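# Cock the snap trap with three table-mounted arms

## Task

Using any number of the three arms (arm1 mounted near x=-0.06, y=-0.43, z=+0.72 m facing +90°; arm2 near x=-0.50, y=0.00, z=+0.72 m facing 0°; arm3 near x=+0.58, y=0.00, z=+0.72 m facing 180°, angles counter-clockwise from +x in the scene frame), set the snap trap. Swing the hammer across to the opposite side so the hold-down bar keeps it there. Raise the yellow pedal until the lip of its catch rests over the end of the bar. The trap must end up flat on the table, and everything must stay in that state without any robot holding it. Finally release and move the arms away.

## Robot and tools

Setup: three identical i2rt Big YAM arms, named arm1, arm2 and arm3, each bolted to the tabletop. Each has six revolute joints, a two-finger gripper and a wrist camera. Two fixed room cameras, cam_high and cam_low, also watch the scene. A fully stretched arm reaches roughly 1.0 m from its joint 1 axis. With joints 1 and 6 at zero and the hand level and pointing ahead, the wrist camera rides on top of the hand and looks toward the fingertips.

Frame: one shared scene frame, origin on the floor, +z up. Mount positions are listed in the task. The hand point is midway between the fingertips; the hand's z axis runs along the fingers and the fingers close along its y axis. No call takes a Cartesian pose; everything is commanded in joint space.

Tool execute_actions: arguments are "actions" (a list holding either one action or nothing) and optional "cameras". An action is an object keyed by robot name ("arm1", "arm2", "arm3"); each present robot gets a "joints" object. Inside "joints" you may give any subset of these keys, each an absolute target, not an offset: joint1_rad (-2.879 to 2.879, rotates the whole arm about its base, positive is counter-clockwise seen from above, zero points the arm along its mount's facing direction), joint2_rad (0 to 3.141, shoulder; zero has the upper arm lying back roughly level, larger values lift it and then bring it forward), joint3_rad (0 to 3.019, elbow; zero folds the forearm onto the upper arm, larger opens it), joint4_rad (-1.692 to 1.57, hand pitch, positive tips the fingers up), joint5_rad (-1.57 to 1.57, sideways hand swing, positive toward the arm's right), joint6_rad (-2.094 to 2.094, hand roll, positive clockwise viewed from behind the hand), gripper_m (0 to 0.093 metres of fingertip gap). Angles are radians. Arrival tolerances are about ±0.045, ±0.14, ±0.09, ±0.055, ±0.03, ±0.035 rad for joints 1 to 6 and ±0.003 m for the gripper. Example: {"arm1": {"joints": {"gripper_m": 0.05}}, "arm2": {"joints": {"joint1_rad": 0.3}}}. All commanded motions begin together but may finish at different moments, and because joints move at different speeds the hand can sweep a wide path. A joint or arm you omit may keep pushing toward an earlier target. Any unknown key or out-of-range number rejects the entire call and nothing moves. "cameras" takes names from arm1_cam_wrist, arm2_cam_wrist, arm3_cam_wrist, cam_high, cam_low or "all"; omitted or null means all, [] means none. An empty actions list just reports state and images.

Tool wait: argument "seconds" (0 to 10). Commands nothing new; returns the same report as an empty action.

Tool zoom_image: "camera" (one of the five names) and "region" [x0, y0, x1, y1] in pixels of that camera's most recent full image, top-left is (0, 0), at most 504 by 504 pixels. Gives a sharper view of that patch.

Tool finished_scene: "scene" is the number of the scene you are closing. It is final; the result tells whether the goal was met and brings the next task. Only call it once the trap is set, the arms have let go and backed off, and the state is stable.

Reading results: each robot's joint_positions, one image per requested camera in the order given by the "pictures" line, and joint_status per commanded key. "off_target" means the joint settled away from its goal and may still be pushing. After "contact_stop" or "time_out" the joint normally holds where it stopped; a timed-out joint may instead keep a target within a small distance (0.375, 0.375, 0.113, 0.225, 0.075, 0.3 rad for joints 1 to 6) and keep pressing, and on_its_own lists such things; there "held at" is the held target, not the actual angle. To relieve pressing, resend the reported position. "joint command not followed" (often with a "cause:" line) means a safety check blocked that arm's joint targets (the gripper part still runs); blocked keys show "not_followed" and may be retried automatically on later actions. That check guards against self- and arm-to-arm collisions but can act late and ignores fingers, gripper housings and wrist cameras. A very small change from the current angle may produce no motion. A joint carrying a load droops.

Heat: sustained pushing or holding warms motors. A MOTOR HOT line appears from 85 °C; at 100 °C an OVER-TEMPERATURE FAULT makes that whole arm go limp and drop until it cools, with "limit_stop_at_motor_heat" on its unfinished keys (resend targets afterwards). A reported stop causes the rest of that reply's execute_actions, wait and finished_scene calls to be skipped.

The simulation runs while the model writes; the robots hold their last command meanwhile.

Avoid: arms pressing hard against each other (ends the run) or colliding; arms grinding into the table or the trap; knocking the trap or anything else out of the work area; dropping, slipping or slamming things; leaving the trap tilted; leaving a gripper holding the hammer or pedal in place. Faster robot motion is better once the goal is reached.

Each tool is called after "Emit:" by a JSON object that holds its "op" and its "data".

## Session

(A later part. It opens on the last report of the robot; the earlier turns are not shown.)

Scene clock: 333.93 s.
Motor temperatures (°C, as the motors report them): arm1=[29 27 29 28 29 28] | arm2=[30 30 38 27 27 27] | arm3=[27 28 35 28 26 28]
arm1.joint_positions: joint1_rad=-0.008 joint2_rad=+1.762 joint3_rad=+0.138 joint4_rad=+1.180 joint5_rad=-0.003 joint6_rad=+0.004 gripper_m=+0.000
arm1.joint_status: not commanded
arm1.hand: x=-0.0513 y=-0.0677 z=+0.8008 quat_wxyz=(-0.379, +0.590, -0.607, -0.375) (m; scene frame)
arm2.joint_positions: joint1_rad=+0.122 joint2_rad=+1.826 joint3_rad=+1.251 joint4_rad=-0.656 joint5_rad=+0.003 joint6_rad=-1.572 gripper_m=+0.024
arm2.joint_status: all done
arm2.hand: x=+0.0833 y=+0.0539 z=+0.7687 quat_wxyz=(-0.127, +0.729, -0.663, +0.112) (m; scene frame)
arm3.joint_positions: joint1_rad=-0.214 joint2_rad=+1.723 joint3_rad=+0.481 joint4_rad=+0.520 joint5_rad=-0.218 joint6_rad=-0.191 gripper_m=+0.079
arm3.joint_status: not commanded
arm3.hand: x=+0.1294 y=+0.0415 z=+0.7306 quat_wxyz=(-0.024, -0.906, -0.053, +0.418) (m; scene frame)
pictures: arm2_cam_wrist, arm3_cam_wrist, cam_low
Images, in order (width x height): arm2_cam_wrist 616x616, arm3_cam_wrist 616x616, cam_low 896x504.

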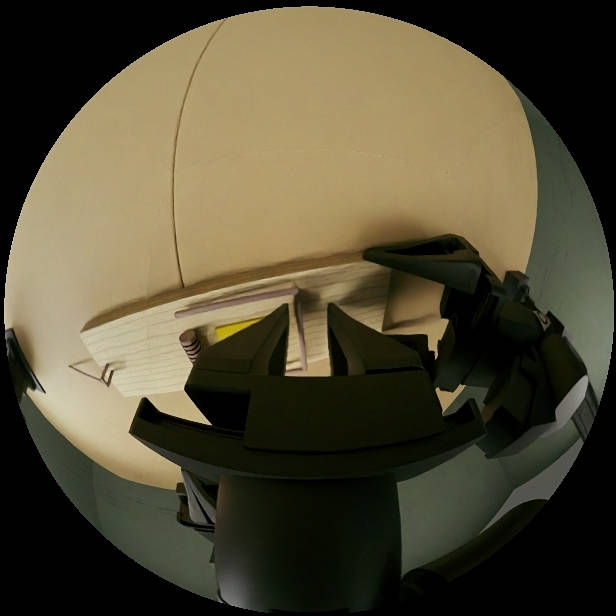

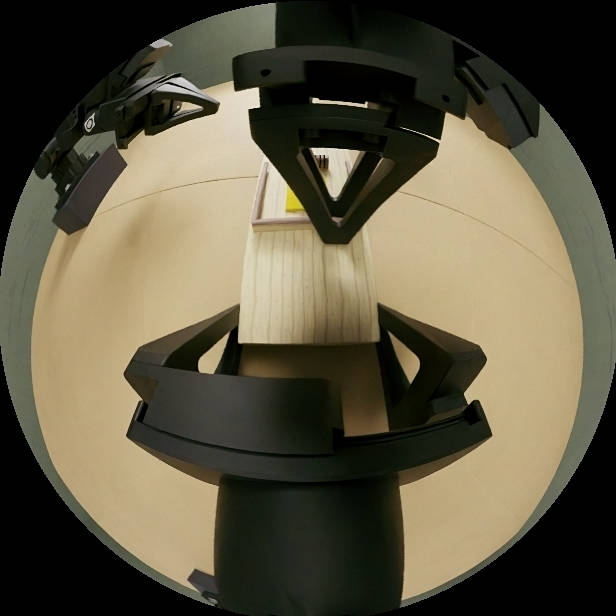

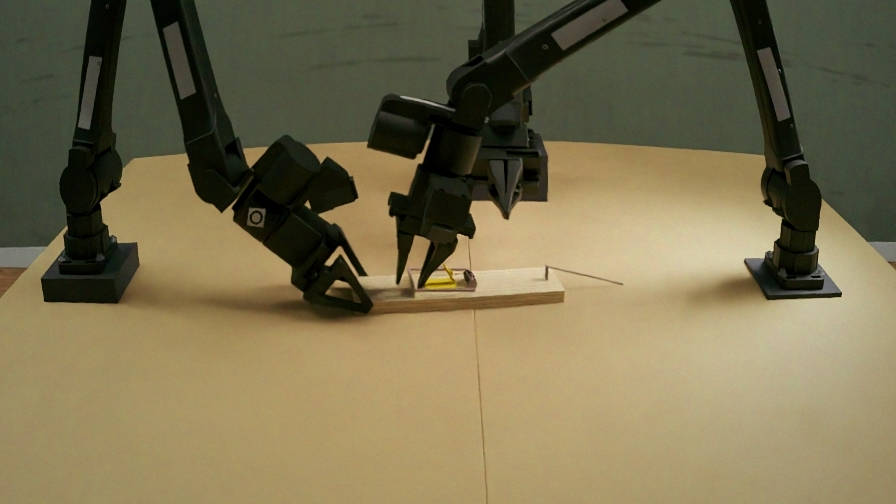

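Emit:
{"op": "execute_actions", "data": {"actions": [{"arm2": {"joints": {"joint2_rad": 1.879, "joint4_rad": -0.679}}}], "cameras": ["arm2_cam_wrist", "cam_low"]}}

Emit:
{"op": "zoom_image", "data": {"camera": "cam_low", "region": [360, 240, 490, 320]}}

Emit:
{"op": "zoom_image", "data": {"camera": "arm2_cam_wrist", "region": [240, 260, 380, 390]}}

Scene clock: 340.63 s.
Motor temperatures (°C, as the motors report them): arm1=[29 27 29 28 29 28] | arm2=[30 30 38 27 27 27] | arm3=[27 28 35 28 26 28]
arm1.joint_positions: joint1_rad=-0.008 joint2_rad=+1.762 joint3_rad=+0.138 joint4_rad=+1.180 joint5_rad=-0.003 joint6_rad=+0.004 gripper_m=+0.000
arm1.joint_status: not commanded
arm1.hand: x=-0.0513 y=-0.0677 z=+0.8008 quat_wxyz=(-0.379, +0.590, -0.607, -0.375) (m; scene frame)
arm2.joint_positions: joint1_rad=+0.122 joint2_rad=+1.833 joint3_rad=+1.253 joint4_rad=-0.666 joint5_rad=+0.003 joint6_rad=-1.572 gripper_m=+0.024
arm2.joint_status: all done
arm2.hand: x=+0.0812 y=+0.0537 z=+0.7648 quat_wxyz=(-0.122, +0.730, -0.664, +0.107) (m; scene frame)
arm3.joint_positions: joint1_rad=-0.214 joint2_rad=+1.723 joint3_rad=+0.481 joint4_rad=+0.520 joint5_rad=-0.218 joint6_rad=-0.191 gripper_m=+0.079
arm3.joint_status: not commanded
arm3.hand: x=+0.1294 y=+0.0415 z=+0.7306 quat_wxyz=(-0.024, -0.906, -0.053, +0.418) (m; scene frame)
pictures: arm2_cam_wrist, cam_low
Images, in order (width x height): arm2_cam_wrist 616x616, cam_low 896x504.

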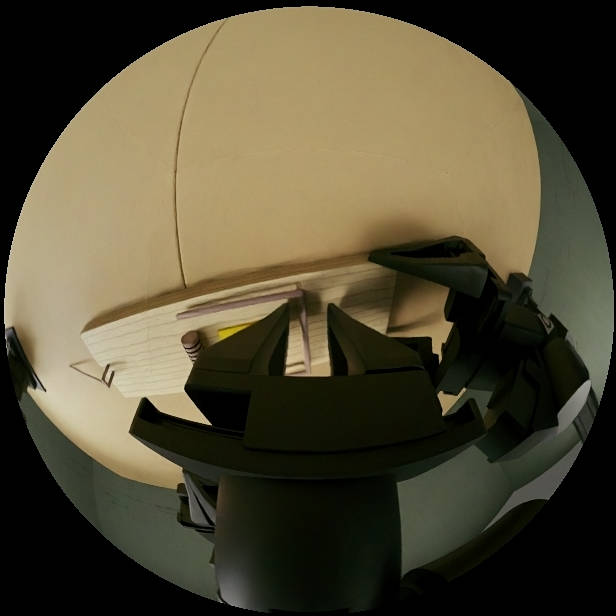

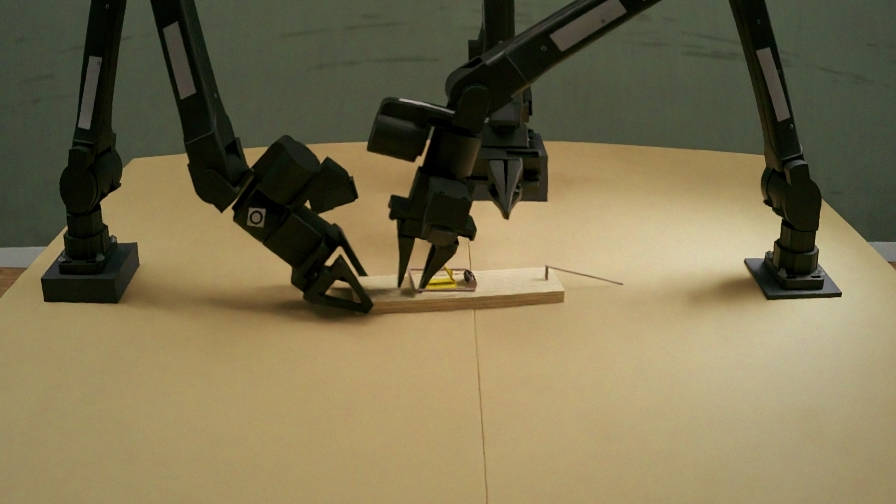

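Region (360, 240, 490, 320) of cam_low's 896x504 image, scaled by 3.877, with more detail than that image has; it fills the top 310 rows of this view, and the rest is white.

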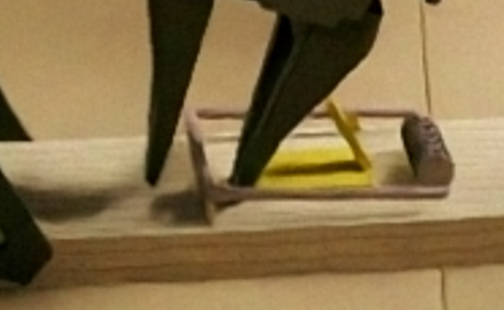

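Region (240, 260, 380, 390) of arm2_cam_wrist's 616x616 image, scaled by 3.600, with more detail than that image has; it fills the top 468 rows of this view, and the rest is white.

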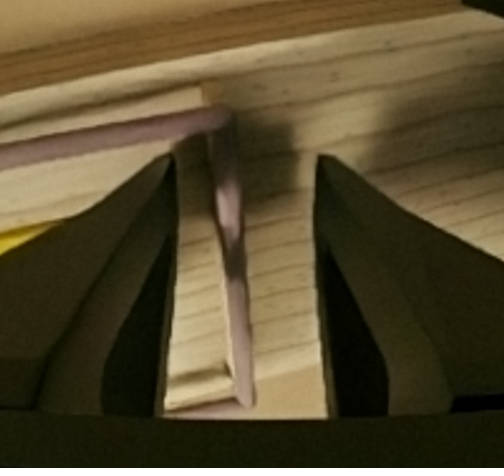

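Emit:
{"op": "execute_actions", "data": {"actions": [{"arm2": {"joints": {"gripper_m": 0.0}}}], "cameras": ["arm2_cam_wrist", "cam_low"]}}

Emit:
{"op": "zoom_image", "data": {"camera": "cam_low", "region": [360, 240, 490, 320]}}

Scene clock: 344.30 s.
Motor temperatures (°C, as the motors report them): arm1=[29 27 29 28 29 28] | arm2=[30 30 38 27 27 27] | arm3=[27 28 35 28 26 28]
arm1.joint_positions: joint1_rad=-0.008 joint2_rad=+1.762 joint3_rad=+0.138 joint4_rad=+1.180 joint5_rad=-0.003 joint6_rad=+0.004 gripper_m=+0.000
arm1.joint_status: not commanded
arm1.hand: x=-0.0513 y=-0.0677 z=+0.8008 quat_wxyz=(-0.379, +0.590, -0.607, -0.375) (m; scene frame)
arm2.joint_positions: joint1_rad=+0.122 joint2_rad=+1.835 joint3_rad=+1.253 joint4_rad=-0.675 joint5_rad=+0.002 joint6_rad=-1.589 gripper_m=+0.003
arm2.joint_status: all done
arm2.hand: x=+0.0789 y=+0.0537 z=+0.7628 quat_wxyz=(-0.117, +0.736, -0.659, +0.104) (m; scene frame)
arm3.joint_positions: joint1_rad=-0.214 joint2_rad=+1.723 joint3_rad=+0.481 joint4_rad=+0.521 joint5_rad=-0.218 joint6_rad=-0.190 gripper_m=+0.079
arm3.joint_status: not commanded
arm3.hand: x=+0.1293 y=+0.0415 z=+0.7306 quat_wxyz=(-0.024, -0.906, -0.053, +0.418) (m; scene frame)
pictures: arm2_cam_wrist, cam_low
Images, in order (width x height): arm2_cam_wrist 616x616, cam_low 896x504.

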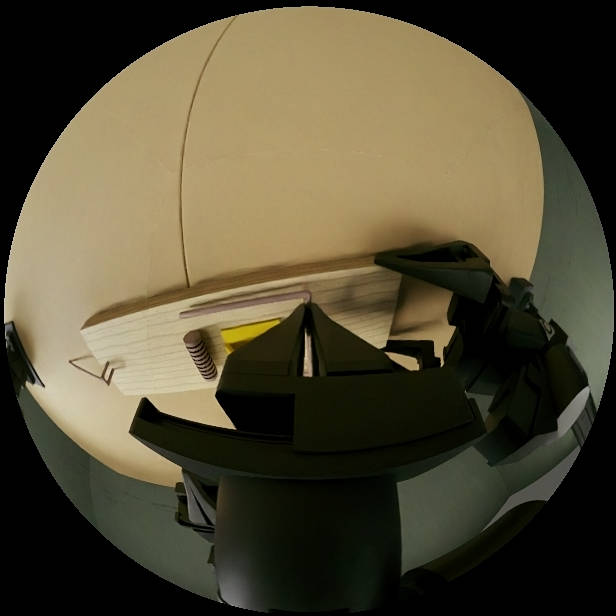

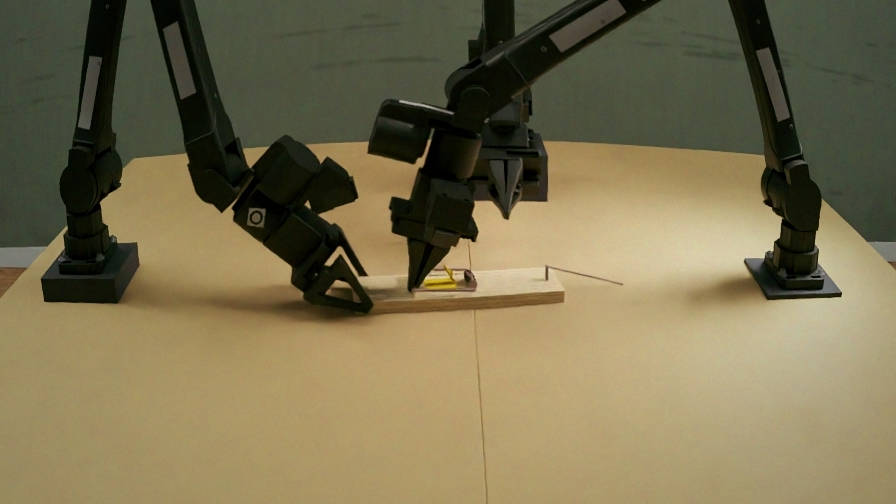

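Region (360, 240, 490, 320) of cam_low's 896x504 image, scaled by 3.877, with more detail than that image has; it fills the top 310 rows of this view, and the rest is white.

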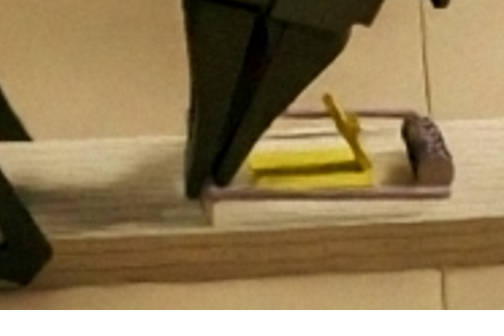

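Emit:
{"op": "execute_actions", "data": {"actions": [{"arm2": {"joints": {"joint2_rad": 1.75, "joint3_rad": 1.295, "joint4_rad": -0.765}}}], "cameras": ["cam_low"]}}

Emit:
{"op": "zoom_image", "data": {"camera": "cam_low", "region": [330, 200, 580, 330]}}

Scene clock: 365.40 s.
Motor temperatures (°C, as the motors report them): arm1=[29 27 29 28 29 28] | arm2=[30 30 38 27 27 27] | arm3=[27 28 35 28 26 28]
arm1.joint_positions: joint1_rad=-0.008 joint2_rad=+1.762 joint3_rad=+0.138 joint4_rad=+1.180 joint5_rad=-0.003 joint6_rad=+0.004 gripper_m=+0.000
arm1.joint_status: not commanded
arm1.hand: x=-0.0513 y=-0.0677 z=+0.8008 quat_wxyz=(-0.379, +0.590, -0.607, -0.375) (m; scene frame)
arm2.joint_positions: joint1_rad=+0.122 joint2_rad=+1.813 joint3_rad=+1.262 joint4_rad=-0.757 joint5_rad=-0.006 joint6_rad=-1.592 gripper_m=+0.003
arm2.joint_status: all done
arm2.hand: x=+0.0653 y=+0.0537 z=+0.7727 quat_wxyz=(-0.101, +0.740, -0.659, +0.084) (m; scene frame)
arm3.joint_positions: joint1_rad=-0.214 joint2_rad=+1.734 joint3_rad=+0.506 joint4_rad=+0.537 joint5_rad=-0.224 joint6_rad=-0.193 gripper_m=+0.079
arm3.joint_status: not commanded
arm3.hand: x=+0.1154 y=+0.0430 z=+0.7368 quat_wxyz=(-0.023, -0.900, -0.056, +0.432) (m; scene frame)
pictures: cam_low
Images, in order (width x height): cam_low 896x504.

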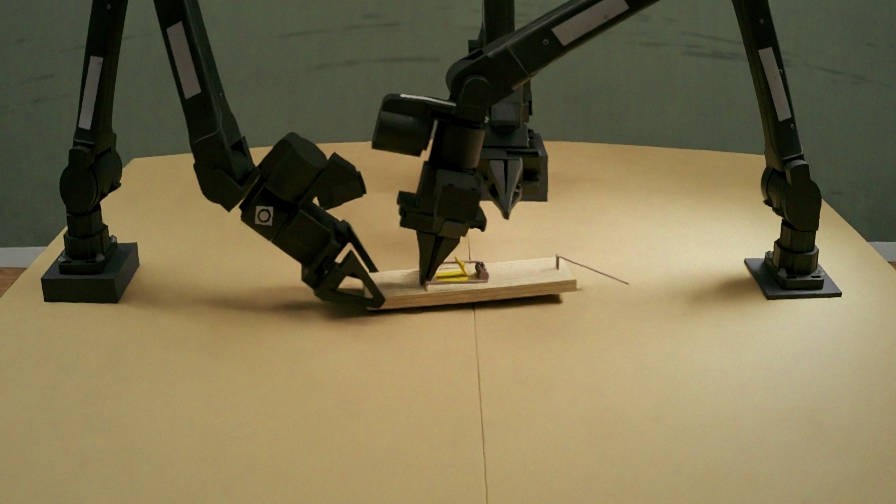

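Region (330, 200, 580, 330) of cam_low's 896x504 image, scaled by 2.016, with more detail than that image has; it fills the top 262 rows of this view, and the rest is white.

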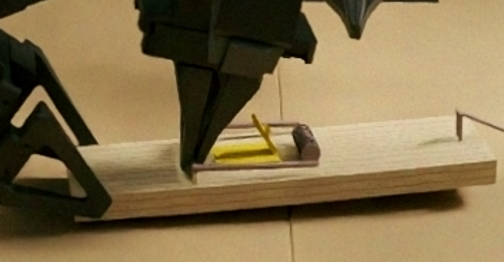

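Emit:
{"op": "execute_actions", "data": {"actions": [{"arm2": {"joints": {"joint2_rad": 1.87, "joint3_rad": 1.275, "joint4_rad": -0.668}}, "arm3": {"joints": {"joint3_rad": 0.47, "joint4_rad": 0.515}}}], "cameras": ["cam_low", "arm2_cam_wrist", "arm1_cam_wrist"]}}

Emit:
{"op": "zoom_image", "data": {"camera": "cam_low", "region": [330, 200, 580, 330]}}

Scene clock: 379.43 s.
Motor temperatures (°C, as the motors report them): arm1=[29 27 29 28 29 28] | arm2=[30 31 38 27 27 27] | arm3=[27 28 35 28 26 28]
arm1.joint_positions: joint1_rad=-0.008 joint2_rad=+1.762 joint3_rad=+0.138 joint4_rad=+1.180 joint5_rad=-0.003 joint6_rad=+0.004 gripper_m=+0.000
arm1.joint_status: not commanded
arm1.hand: x=-0.0513 y=-0.0677 z=+0.8008 quat_wxyz=(-0.379, +0.590, -0.607, -0.375) (m; scene frame)
arm2.joint_positions: joint1_rad=+0.122 joint2_rad=+1.836 joint3_rad=+1.258 joint4_rad=-0.696 joint5_rad=-0.003 joint6_rad=-1.592 gripper_m=+0.003
arm2.joint_status: all done
arm2.hand: x=+0.0759 y=+0.0543 z=+0.7625 quat_wxyz=(-0.113, +0.738, -0.658, +0.097) (m; scene frame)
arm3.joint_positions: joint1_rad=-0.214 joint2_rad=+1.734 joint3_rad=+0.485 joint4_rad=+0.536 joint5_rad=-0.219 joint6_rad=-0.188 gripper_m=+0.079
arm3.joint_status: all done
arm3.hand: x=+0.1267 y=+0.0418 z=+0.7297 quat_wxyz=(-0.024, -0.905, -0.052, +0.422) (m; scene frame)
pictures: arm1_cam_wrist, arm2_cam_wrist, cam_low
Images, in order (width x height): arm1_cam_wrist 616x616, arm2_cam_wrist 616x616, cam_low 896x504.

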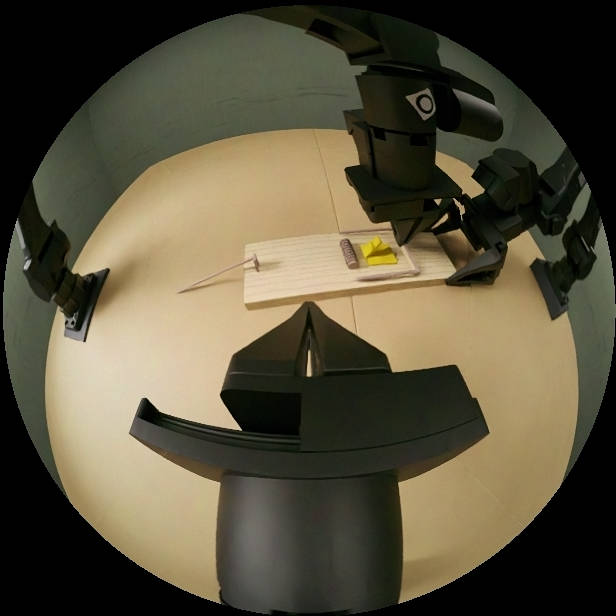

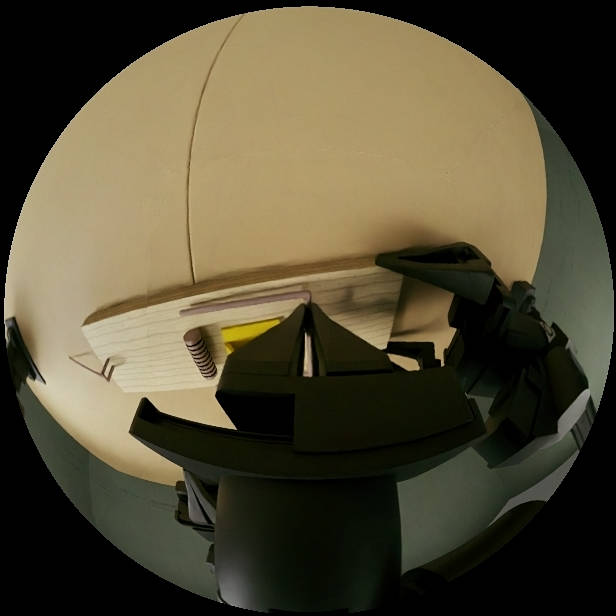

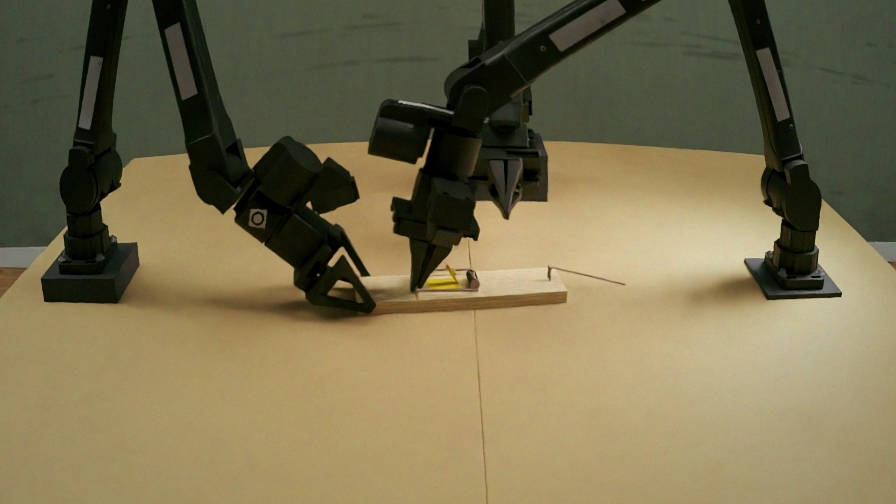

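Region (330, 200, 580, 330) of cam_low's 896x504 image, scaled by 2.016, with more detail than that image has; it fills the top 262 rows of this view, and the rest is white.

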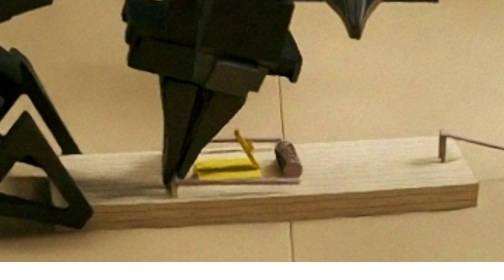

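Emit:
{"op": "execute_actions", "data": {"actions": [{"arm1": {"joints": {"joint1_rad": -0.015, "joint2_rad": 1.835, "joint3_rad": 0.355, "joint4_rad": 1.02}}, "arm3": {"joints": {"joint2_rad": 1.79, "joint3_rad": 0.455}}}], "cameras": ["cam_low", "arm1_cam_wrist", "arm3_cam_wrist"]}}

Emit:
{"op": "zoom_image", "data": {"camera": "cam_low", "region": [400, 180, 640, 320]}}

Scene clock: 412.37 s.
Motor temperatures (°C, as the motors report them): arm1=[29 27 29 28 29 28] | arm2=[30 30 38 27 27 27] | arm3=[27 28 34 28 26 28]
arm1.joint_positions: joint1_rad=-0.008 joint2_rad=+1.829 joint3_rad=+0.354 joint4_rad=+1.031 joint5_rad=-0.003 joint6_rad=+0.004 gripper_m=+0.000
arm1.joint_status: all done
arm1.hand: x=-0.0494 y=+0.0129 z=+0.7916 quat_wxyz=(-0.379, +0.590, -0.607, -0.375) (m; scene frame)
arm2.joint_positions: joint1_rad=+0.122 joint2_rad=+1.836 joint3_rad=+1.258 joint4_rad=-0.696 joint5_rad=-0.003 joint6_rad=-1.592 gripper_m=+0.003
arm2.joint_status: not commanded
arm2.hand: x=+0.0759 y=+0.0543 z=+0.7625 quat_wxyz=(-0.113, +0.738, -0.658, +0.097) (m; scene frame)
arm3.joint_positions: joint1_rad=-0.214 joint2_rad=+1.734 joint3_rad=+0.484 joint4_rad=+0.536 joint5_rad=-0.219 joint6_rad=-0.188 gripper_m=+0.079
arm3.joint_status: all done
arm3.hand: x=+0.1271 y=+0.0418 z=+0.7295 quat_wxyz=(-0.024, -0.905, -0.052, +0.421) (m; scene frame)
pictures: arm1_cam_wrist, arm3_cam_wrist, cam_low
Images, in order (width x height): arm1_cam_wrist 616x616, arm3_cam_wrist 616x616, cam_low 896x504.

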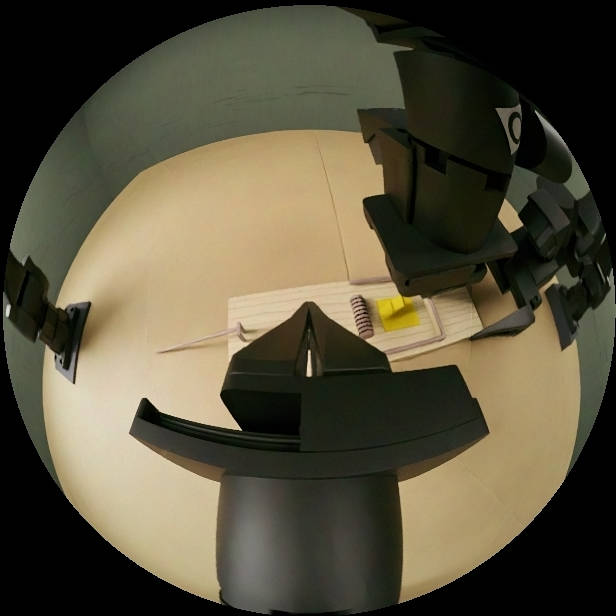

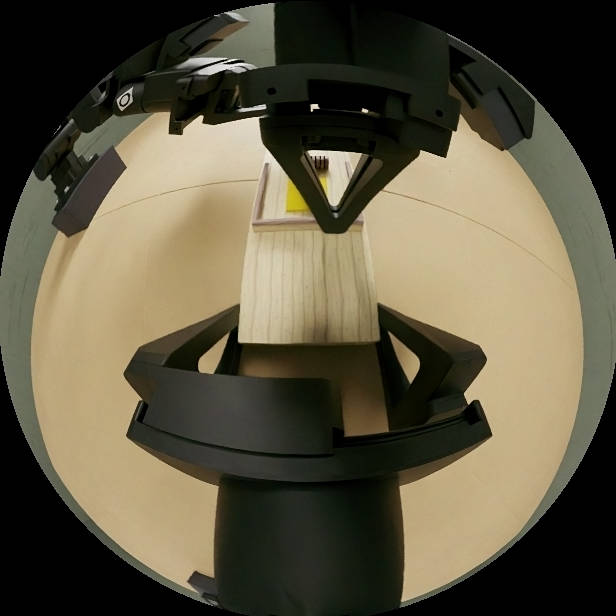

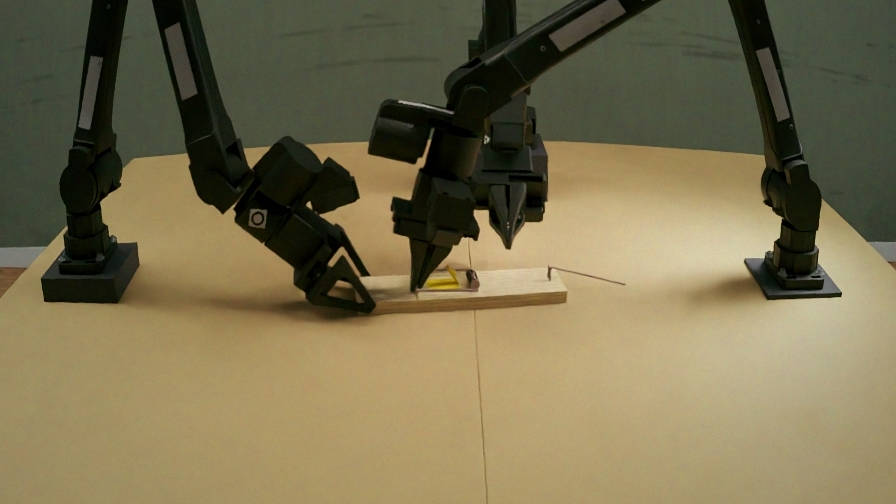

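Region (400, 180, 640, 320) of cam_low's 896x504 image, scaled by 2.100, with more detail than that image has; it fills the top 294 rows of this view, and the rest is white.

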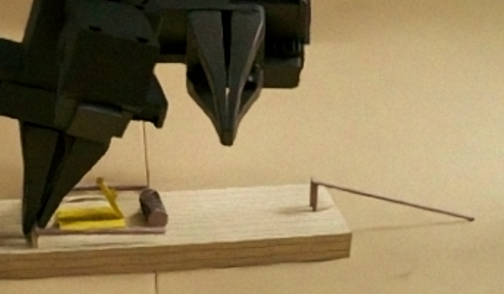

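Emit:
{"op": "execute_actions", "data": {"actions": [{"arm1": {"joints": {"joint2_rad": 1.935}}}], "cameras": ["cam_low"]}}

Emit:
{"op": "zoom_image", "data": {"camera": "cam_low", "region": [400, 180, 640, 320]}}

Scene clock: 419.57 s.
Motor temperatures (°C, as the motors report them): arm1=[29 27 29 28 29 28] | arm2=[30 30 38 27 27 27] | arm3=[27 28 34 28 26 28]
arm1.joint_positions: joint1_rad=-0.008 joint2_rad=+1.925 joint3_rad=+0.355 joint4_rad=+1.032 joint5_rad=-0.003 joint6_rad=+0.004 gripper_m=+0.000
arm1.joint_status: all done
arm1.hand: x=-0.0498 y=-0.0017 z=+0.7523 quat_wxyz=(-0.350, +0.607, -0.624, -0.347) (m; scene frame)
arm2.joint_positions: joint1_rad=+0.122 joint2_rad=+1.836 joint3_rad=+1.258 joint4_rad=-0.696 joint5_rad=-0.003 joint6_rad=-1.592 gripper_m=+0.003
arm2.joint_status: not commanded
arm2.hand: x=+0.0759 y=+0.0543 z=+0.7625 quat_wxyz=(-0.113, +0.738, -0.658, +0.097) (m; scene frame)
arm3.joint_positions: joint1_rad=-0.214 joint2_rad=+1.734 joint3_rad=+0.484 joint4_rad=+0.536 joint5_rad=-0.219 joint6_rad=-0.187 gripper_m=+0.079
arm3.joint_status: not commanded
arm3.hand: x=+0.1271 y=+0.0418 z=+0.7295 quat_wxyz=(-0.024, -0.905, -0.052, +0.422) (m; scene frame)
pictures: cam_low
Images, in order (width x height): cam_low 896x504.

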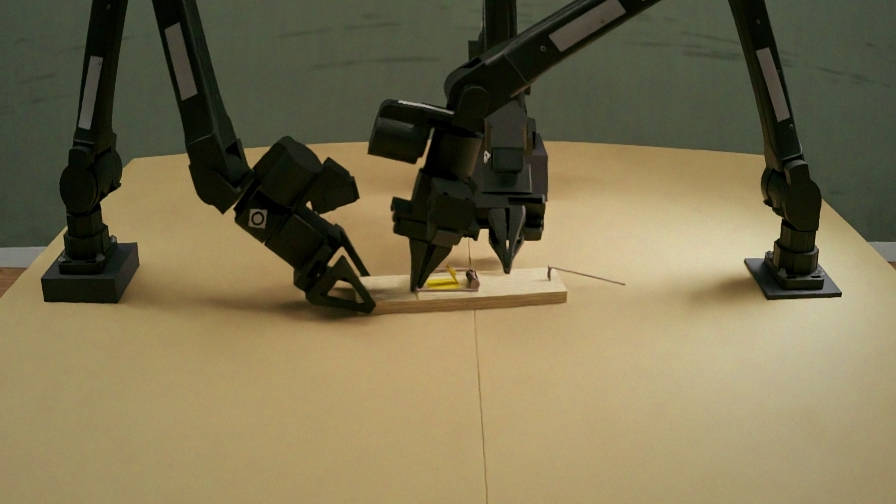

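Region (400, 180, 640, 320) of cam_low's 896x504 image, scaled by 2.100, with more detail than that image has; it fills the top 294 rows of this view, and the rest is white.

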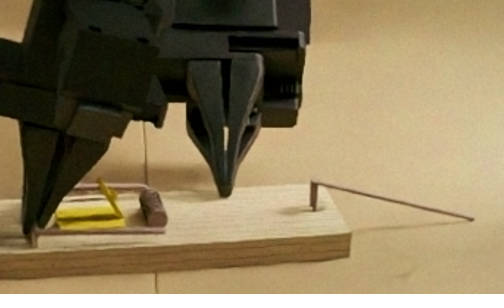

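Emit:
{"op": "execute_actions", "data": {"actions": [{"arm1": {"joints": {"joint2_rad": 2.0, "joint4_rad": 0.99}}}], "cameras": []}}

Emit:
{"op": "execute_actions", "data": {"actions": [{"arm2": {"joints": {"joint2_rad": 1.72, "joint3_rad": 1.29, "joint4_rad": -0.73}}}], "cameras": ["cam_low"]}}

Emit:
{"op": "zoom_image", "data": {"camera": "cam_low", "region": [330, 200, 580, 330]}}

Scene clock: 426.67 s.
Motor temperatures (°C, as the motors report them): arm1=[29 27 29 28 29 28] | arm2=[30 31 38 27 27 27] | arm3=[27 28 34 28 26 28]
arm1.joint_positions: joint1_rad=-0.008 joint2_rad=+1.927 joint3_rad=+0.356 joint4_rad=+1.030 joint5_rad=-0.003 joint6_rad=+0.004 gripper_m=+0.000
arm1.joint_status: all done
arm1.hand: x=-0.0499 y=-0.0021 z=+0.7512 quat_wxyz=(-0.349, +0.607, -0.625, -0.346) (m; scene frame)
arm2.joint_positions: joint1_rad=+0.122 joint2_rad=+1.836 joint3_rad=+1.258 joint4_rad=-0.696 joint5_rad=-0.003 joint6_rad=-1.592 gripper_m=+0.003
arm2.joint_status: not commanded
arm2.hand: x=+0.0759 y=+0.0543 z=+0.7625 quat_wxyz=(-0.113, +0.738, -0.658, +0.097) (m; scene frame)
arm3.joint_positions: joint1_rad=-0.214 joint2_rad=+1.734 joint3_rad=+0.484 joint4_rad=+0.536 joint5_rad=-0.219 joint6_rad=-0.187 gripper_m=+0.079
arm3.joint_status: not commanded
arm3.hand: x=+0.1271 y=+0.0418 z=+0.7295 quat_wxyz=(-0.024, -0.905, -0.052, +0.422) (m; scene frame)
pictures: none
No camera images: the call's "cameras" was empty. Leave "cameras" out to get every camera's image.

Scene clock: 427.40 s.
Motor temperatures (°C, as the motors report them): arm1=[29 27 29 28 29 28] | arm2=[30 31 38 27 27 27] | arm3=[27 28 34 28 26 28]
arm1.joint_positions: joint1_rad=-0.008 joint2_rad=+1.927 joint3_rad=+0.356 joint4_rad=+1.030 joint5_rad=-0.004 joint6_rad=+0.004 gripper_m=+0.000
arm1.joint_status: not commanded
arm1.hand: x=-0.0501 y=-0.0021 z=+0.7512 quat_wxyz=(-0.348, +0.608, -0.624, -0.346) (m; scene frame)
arm2.joint_positions: joint1_rad=+0.122 joint2_rad=+1.831 joint3_rad=+1.259 joint4_rad=-0.700 joint5_rad=-0.003 joint6_rad=-1.592 gripper_m=+0.003
arm2.joint_status: all done
arm2.hand: x=+0.0757 y=+0.0543 z=+0.7654 quat_wxyz=(-0.113, +0.738, -0.658, +0.097) (m; scene frame)
arm3.joint_positions: joint1_rad=-0.214 joint2_rad=+1.734 joint3_rad=+0.484 joint4_rad=+0.538 joint5_rad=-0.217 joint6_rad=-0.190 gripper_m=+0.079
arm3.joint_status: not commanded
arm3.hand: x=+0.1268 y=+0.0421 z=+0.7298 quat_wxyz=(-0.022, -0.905, -0.053, +0.422) (m; scene frame)
pictures: cam_low
Images, in order (width x height): cam_low 896x504.

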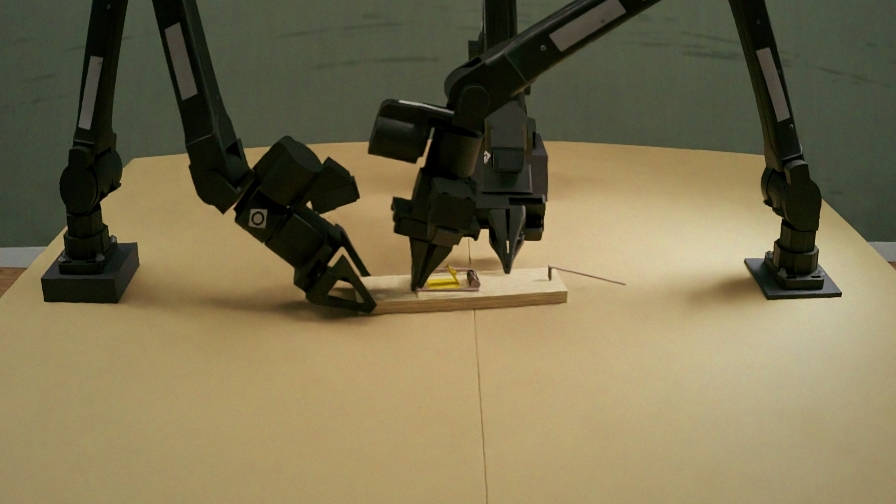

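Region (330, 200, 580, 330) of cam_low's 896x504 image, scaled by 2.016, with more detail than that image has; it fills the top 262 rows of this view, and the rest is white.

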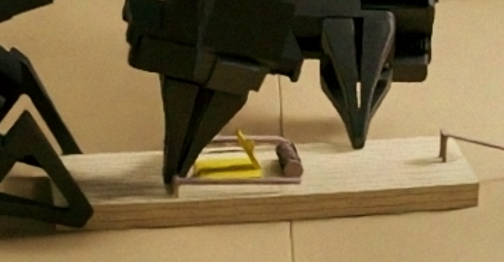

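Emit:
{"op": "zoom_image", "data": {"camera": "cam_low", "region": [395, 262, 455, 305]}}

Region (395, 262, 455, 305) of cam_low's 896x504 image, scaled by 8.400, with more detail than that image has; it fills the top 361 rows of this view, and the rest is white.

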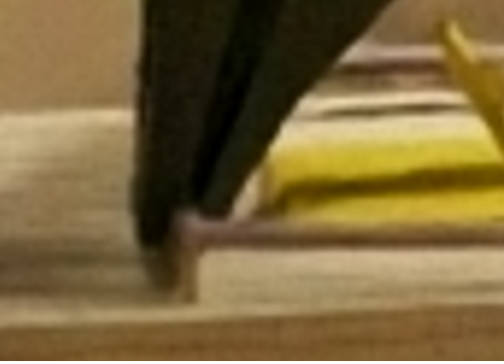

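Emit:
{"op": "execute_actions", "data": {"actions": [{"arm2": {"joints": {"joint2_rad": 1.825, "joint3_rad": 1.28, "joint4_rad": -0.70}}}], "cameras": []}}

Emit:
{"op": "execute_actions", "data": {"actions": [{"arm2": {"joints": {"gripper_m": 0.007}}}], "cameras": ["cam_low", "arm2_cam_wrist"]}}

Emit:
{"op": "zoom_image", "data": {"camera": "cam_low", "region": [395, 262, 455, 305]}}

Emit:
{"op": "zoom_image", "data": {"camera": "arm2_cam_wrist", "region": [270, 270, 350, 350]}}

Scene clock: 442.90 s.
Motor temperatures (°C, as the motors report them): arm1=[29 27 29 28 29 28] | arm2=[30 32 38 27 27 27] | arm3=[27 28 33 28 26 28]
arm1.joint_positions: joint1_rad=-0.008 joint2_rad=+1.927 joint3_rad=+0.356 joint4_rad=+1.030 joint5_rad=-0.004 joint6_rad=+0.004 gripper_m=+0.000
arm1.joint_status: not commanded
arm1.hand: x=-0.0501 y=-0.0021 z=+0.7512 quat_wxyz=(-0.348, +0.608, -0.624, -0.346) (m; scene frame)
arm2.joint_positions: joint1_rad=+0.122 joint2_rad=+1.832 joint3_rad=+1.259 joint4_rad=-0.699 joint5_rad=-0.003 joint6_rad=-1.592 gripper_m=+0.003
arm2.joint_status: all done
arm2.hand: x=+0.0758 y=+0.0543 z=+0.7647 quat_wxyz=(-0.113, +0.738, -0.658, +0.097) (m; scene frame)
arm3.joint_positions: joint1_rad=-0.214 joint2_rad=+1.735 joint3_rad=+0.484 joint4_rad=+0.538 joint5_rad=-0.217 joint6_rad=-0.190 gripper_m=+0.079
arm3.joint_status: not commanded
arm3.hand: x=+0.1268 y=+0.0421 z=+0.7297 quat_wxyz=(-0.022, -0.905, -0.053, +0.422) (m; scene frame)
pictures: none
No camera images: the call's "cameras" was empty. Leave "cameras" out to get every camera's image.

Scene clock: 443.47 s.
Motor temperatures (°C, as the motors report them): arm1=[29 27 29 28 29 28] | arm2=[30 32 38 27 27 27] | arm3=[27 28 33 28 26 28]
arm1.joint_positions: joint1_rad=-0.008 joint2_rad=+1.927 joint3_rad=+0.356 joint4_rad=+1.030 joint5_rad=-0.004 joint6_rad=+0.004 gripper_m=+0.000
arm1.joint_status: not commanded
arm1.hand: x=-0.0501 y=-0.0019 z=+0.7511 quat_wxyz=(-0.348, +0.608, -0.624, -0.346) (m; scene frame)
arm2.joint_positions: joint1_rad=+0.122 joint2_rad=+1.832 joint3_rad=+1.259 joint4_rad=-0.699 joint5_rad=-0.003 joint6_rad=-1.592 gripper_m=+0.007
arm2.joint_status: all done
arm2.hand: x=+0.0759 y=+0.0543 z=+0.7649 quat_wxyz=(-0.113, +0.738, -0.658, +0.097) (m; scene frame)
arm3.joint_positions: joint1_rad=-0.214 joint2_rad=+1.735 joint3_rad=+0.484 joint4_rad=+0.538 joint5_rad=-0.217 joint6_rad=-0.186 gripper_m=+0.079
arm3.joint_status: not commanded
arm3.hand: x=+0.1269 y=+0.0421 z=+0.7295 quat_wxyz=(-0.023, -0.905, -0.051, +0.422) (m; scene frame)
pictures: arm2_cam_wrist, cam_low
Images, in order (width x height): arm2_cam_wrist 616x616, cam_low 896x504.

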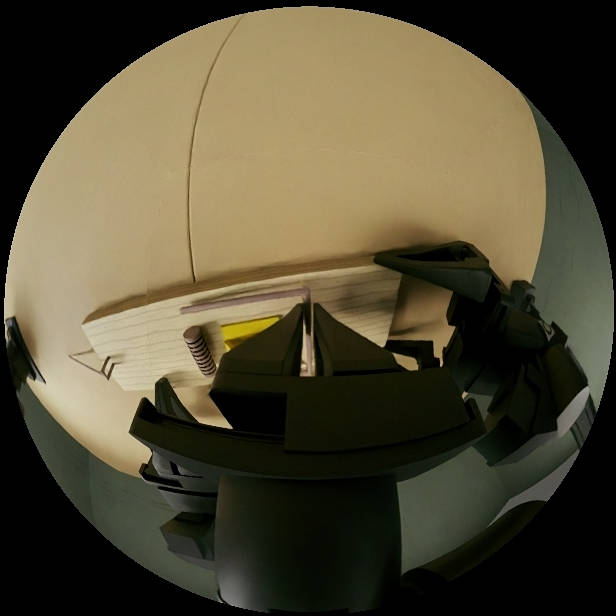

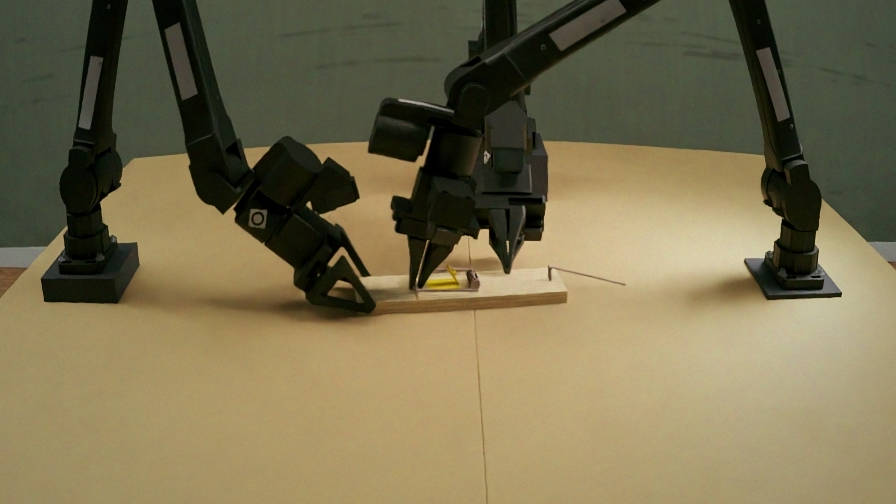

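Region (395, 262, 455, 305) of cam_low's 896x504 image, scaled by 8.400, with more detail than that image has; it fills the top 361 rows of this view, and the rest is white.

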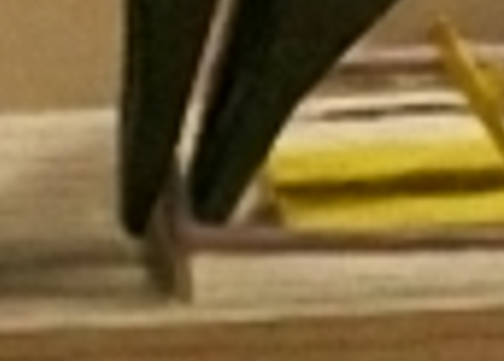

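Region (270, 270, 350, 350) of arm2_cam_wrist's 616x616 image, scaled by 6.300, with more detail than that image has.

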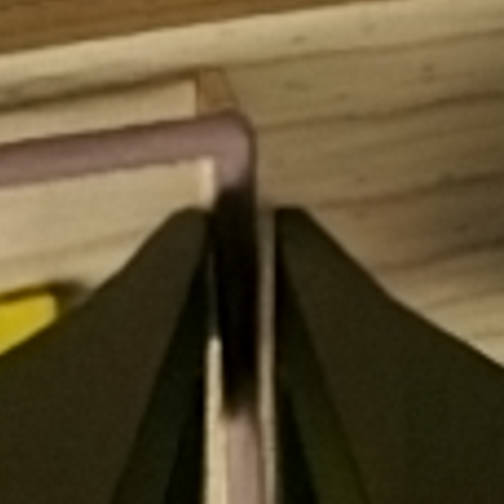

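Emit:
{"op": "execute_actions", "data": {"actions": [{"arm2": {"joints": {"gripper_m": 0.0}}}], "cameras": []}}

Emit:
{"op": "execute_actions", "data": {"actions": [{"arm2": {"joints": {"joint2_rad": 1.70, "joint3_rad": 1.29, "joint4_rad": -0.73}}}], "cameras": ["cam_low"]}}

Emit:
{"op": "zoom_image", "data": {"camera": "cam_low", "region": [380, 230, 500, 310]}}

Scene clock: 447.70 s.
Motor temperatures (°C, as the motors report them): arm1=[29 27 29 28 29 28] | arm2=[30 32 38 27 27 27] | arm3=[27 28 33 28 26 28]
arm1.joint_positions: joint1_rad=-0.008 joint2_rad=+1.927 joint3_rad=+0.356 joint4_rad=+1.030 joint5_rad=-0.004 joint6_rad=+0.004 gripper_m=+0.000
arm1.joint_status: not commanded
arm1.hand: x=-0.0501 y=-0.0019 z=+0.7511 quat_wxyz=(-0.348, +0.608, -0.624, -0.346) (m; scene frame)
arm2.joint_positions: joint1_rad=+0.122 joint2_rad=+1.832 joint3_rad=+1.259 joint4_rad=-0.700 joint5_rad=-0.003 joint6_rad=-1.592 gripper_m=+0.003
arm2.joint_status: all done
arm2.hand: x=+0.0757 y=+0.0543 z=+0.7648 quat_wxyz=(-0.113, +0.738, -0.658, +0.097) (m; scene frame)
arm3.joint_positions: joint1_rad=-0.214 joint2_rad=+1.735 joint3_rad=+0.484 joint4_rad=+0.538 joint5_rad=-0.217 joint6_rad=-0.186 gripper_m=+0.079
arm3.joint_status: not commanded
arm3.hand: x=+0.1269 y=+0.0421 z=+0.7295 quat_wxyz=(-0.023, -0.905, -0.051, +0.422) (m; scene frame)
pictures: none
No camera images: the call's "cameras" was empty. Leave "cameras" out to get every camera's image.

Scene clock: 448.40 s.
Motor temperatures (°C, as the motors report them): arm1=[29 27 29 28 29 28] | arm2=[30 32 38 27 27 27] | arm3=[27 28 33 28 26 28]
arm1.joint_positions: joint1_rad=-0.008 joint2_rad=+1.927 joint3_rad=+0.357 joint4_rad=+1.030 joint5_rad=-0.006 joint6_rad=+0.004 gripper_m=+0.000
arm1.joint_status: not commanded
arm1.hand: x=-0.0504 y=-0.0017 z=+0.7511 quat_wxyz=(-0.348, +0.608, -0.624, -0.347) (m; scene frame)
arm2.joint_positions: joint1_rad=+0.122 joint2_rad=+1.827 joint3_rad=+1.259 joint4_rad=-0.703 joint5_rad=-0.003 joint6_rad=-1.592 gripper_m=+0.003
arm2.joint_status: all done
arm2.hand: x=+0.0754 y=+0.0542 z=+0.7676 quat_wxyz=(-0.114, +0.738, -0.658, +0.098) (m; scene frame)
arm3.joint_positions: joint1_rad=-0.214 joint2_rad=+1.735 joint3_rad=+0.484 joint4_rad=+0.540 joint5_rad=-0.215 joint6_rad=-0.191 gripper_m=+0.079
arm3.joint_status: not commanded
arm3.hand: x=+0.1265 y=+0.0424 z=+0.7299 quat_wxyz=(-0.021, -0.904, -0.053, +0.423) (m; scene frame)
pictures: cam_low
Images, in order (width x height): cam_low 896x504.

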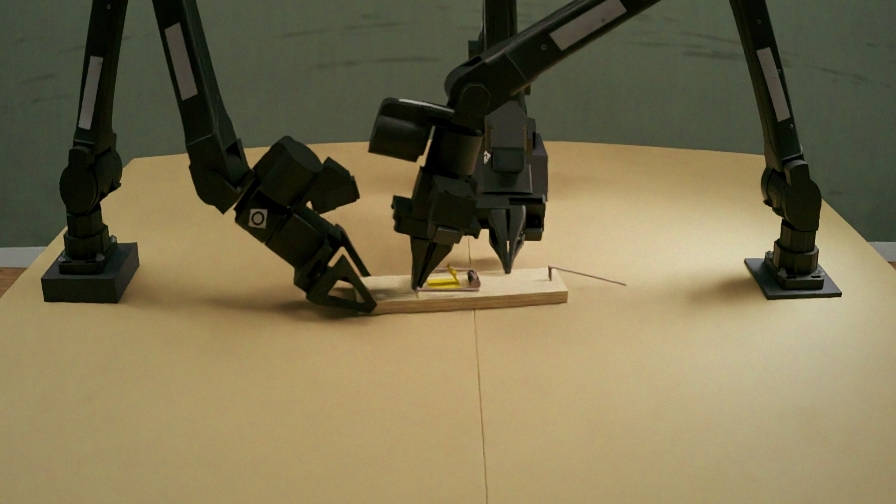

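Region (380, 230, 500, 310) of cam_low's 896x504 image, scaled by 4.200, with more detail than that image has.

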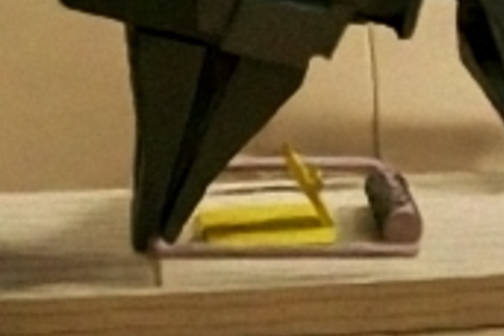

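Emit:
{"op": "execute_actions", "data": {"actions": [{"arm1": {"joints": {"joint2_rad": 2.02, "joint3_rad": 0.31, "joint4_rad": 0.94}}, "arm3": {"joints": {"joint2_rad": 1.885, "joint3_rad": 0.385, "joint4_rad": 0.41}}}], "cameras": []}}

Emit:
{"op": "execute_actions", "data": {"actions": [{"arm2": {"joints": {"joint2_rad": 1.673, "joint3_rad": 1.40, "joint4_rad": -0.665}}}], "cameras": ["cam_low"]}}

Emit:
{"op": "zoom_image", "data": {"camera": "cam_low", "region": [330, 200, 580, 330]}}

Scene clock: 486.77 s.
Motor temperatures (°C, as the motors report them): arm1=[29 27 29 28 29 28] | arm2=[30 34 39 27 27 27] | arm3=[27 28 33 28 27 28]
arm1.joint_positions: joint1_rad=-0.008 joint2_rad=+1.929 joint3_rad=+0.355 joint4_rad=+1.030 joint5_rad=-0.006 joint6_rad=+0.004 gripper_m=+0.000
arm1.joint_status: joint4_rad time_out (moved +0.000 of -0.090); the others done
arm1.on_its_own: joint4_rad reads +1.030 and still pushes toward +0.940 since a time_out
arm1.hand: x=-0.0504 y=-0.0027 z=+0.7504 quat_wxyz=(-0.347, +0.608, -0.624, -0.346) (m; scene frame)
arm2.joint_positions: joint1_rad=+0.122 joint2_rad=+1.827 joint3_rad=+1.259 joint4_rad=-0.703 joint5_rad=-0.003 joint6_rad=-1.592 gripper_m=+0.003
arm2.joint_status: not commanded
arm2.hand: x=+0.0754 y=+0.0542 z=+0.7676 quat_wxyz=(-0.114, +0.738, -0.658, +0.098) (m; scene frame)
arm3.joint_positions: joint1_rad=-0.214 joint2_rad=+1.740 joint3_rad=+0.481 joint4_rad=+0.539 joint5_rad=-0.216 joint6_rad=-0.191 gripper_m=+0.079
arm3.joint_status: joint2_rad time_out (moved +0.005 of +0.150); joint3_rad time_out (moved -0.003 of -0.099); joint4_rad time_out (moved -0.001 of -0.130)
arm3.on_its_own: joint2_rad reads +1.740 and still pushes toward +1.885 since a time_out; joint3_rad reads +0.481 and still pushes toward +0.385 since a time_out; joint4_rad reads +0.539 and still pushes toward +0.410 since a time_out
arm3.hand: x=+0.1292 y=+0.0420 z=+0.7266 quat_wxyz=(-0.023, -0.906, -0.052, +0.419) (m; scene frame)
pictures: none
No camera images: the call's "cameras" was empty. Leave "cameras" out to get every camera's image.

not run: a stop came earlier in this reply.

Region (330, 200, 580, 330) of cam_low's 896x504 image, scaled by 2.016, with more detail than that image has; it fills the top 262 rows of this view, and the rest is white.

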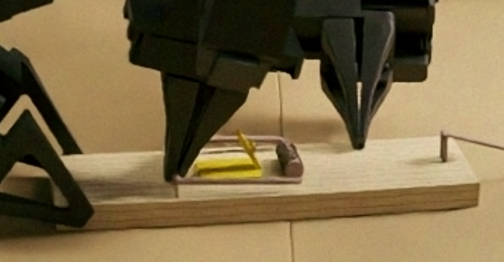

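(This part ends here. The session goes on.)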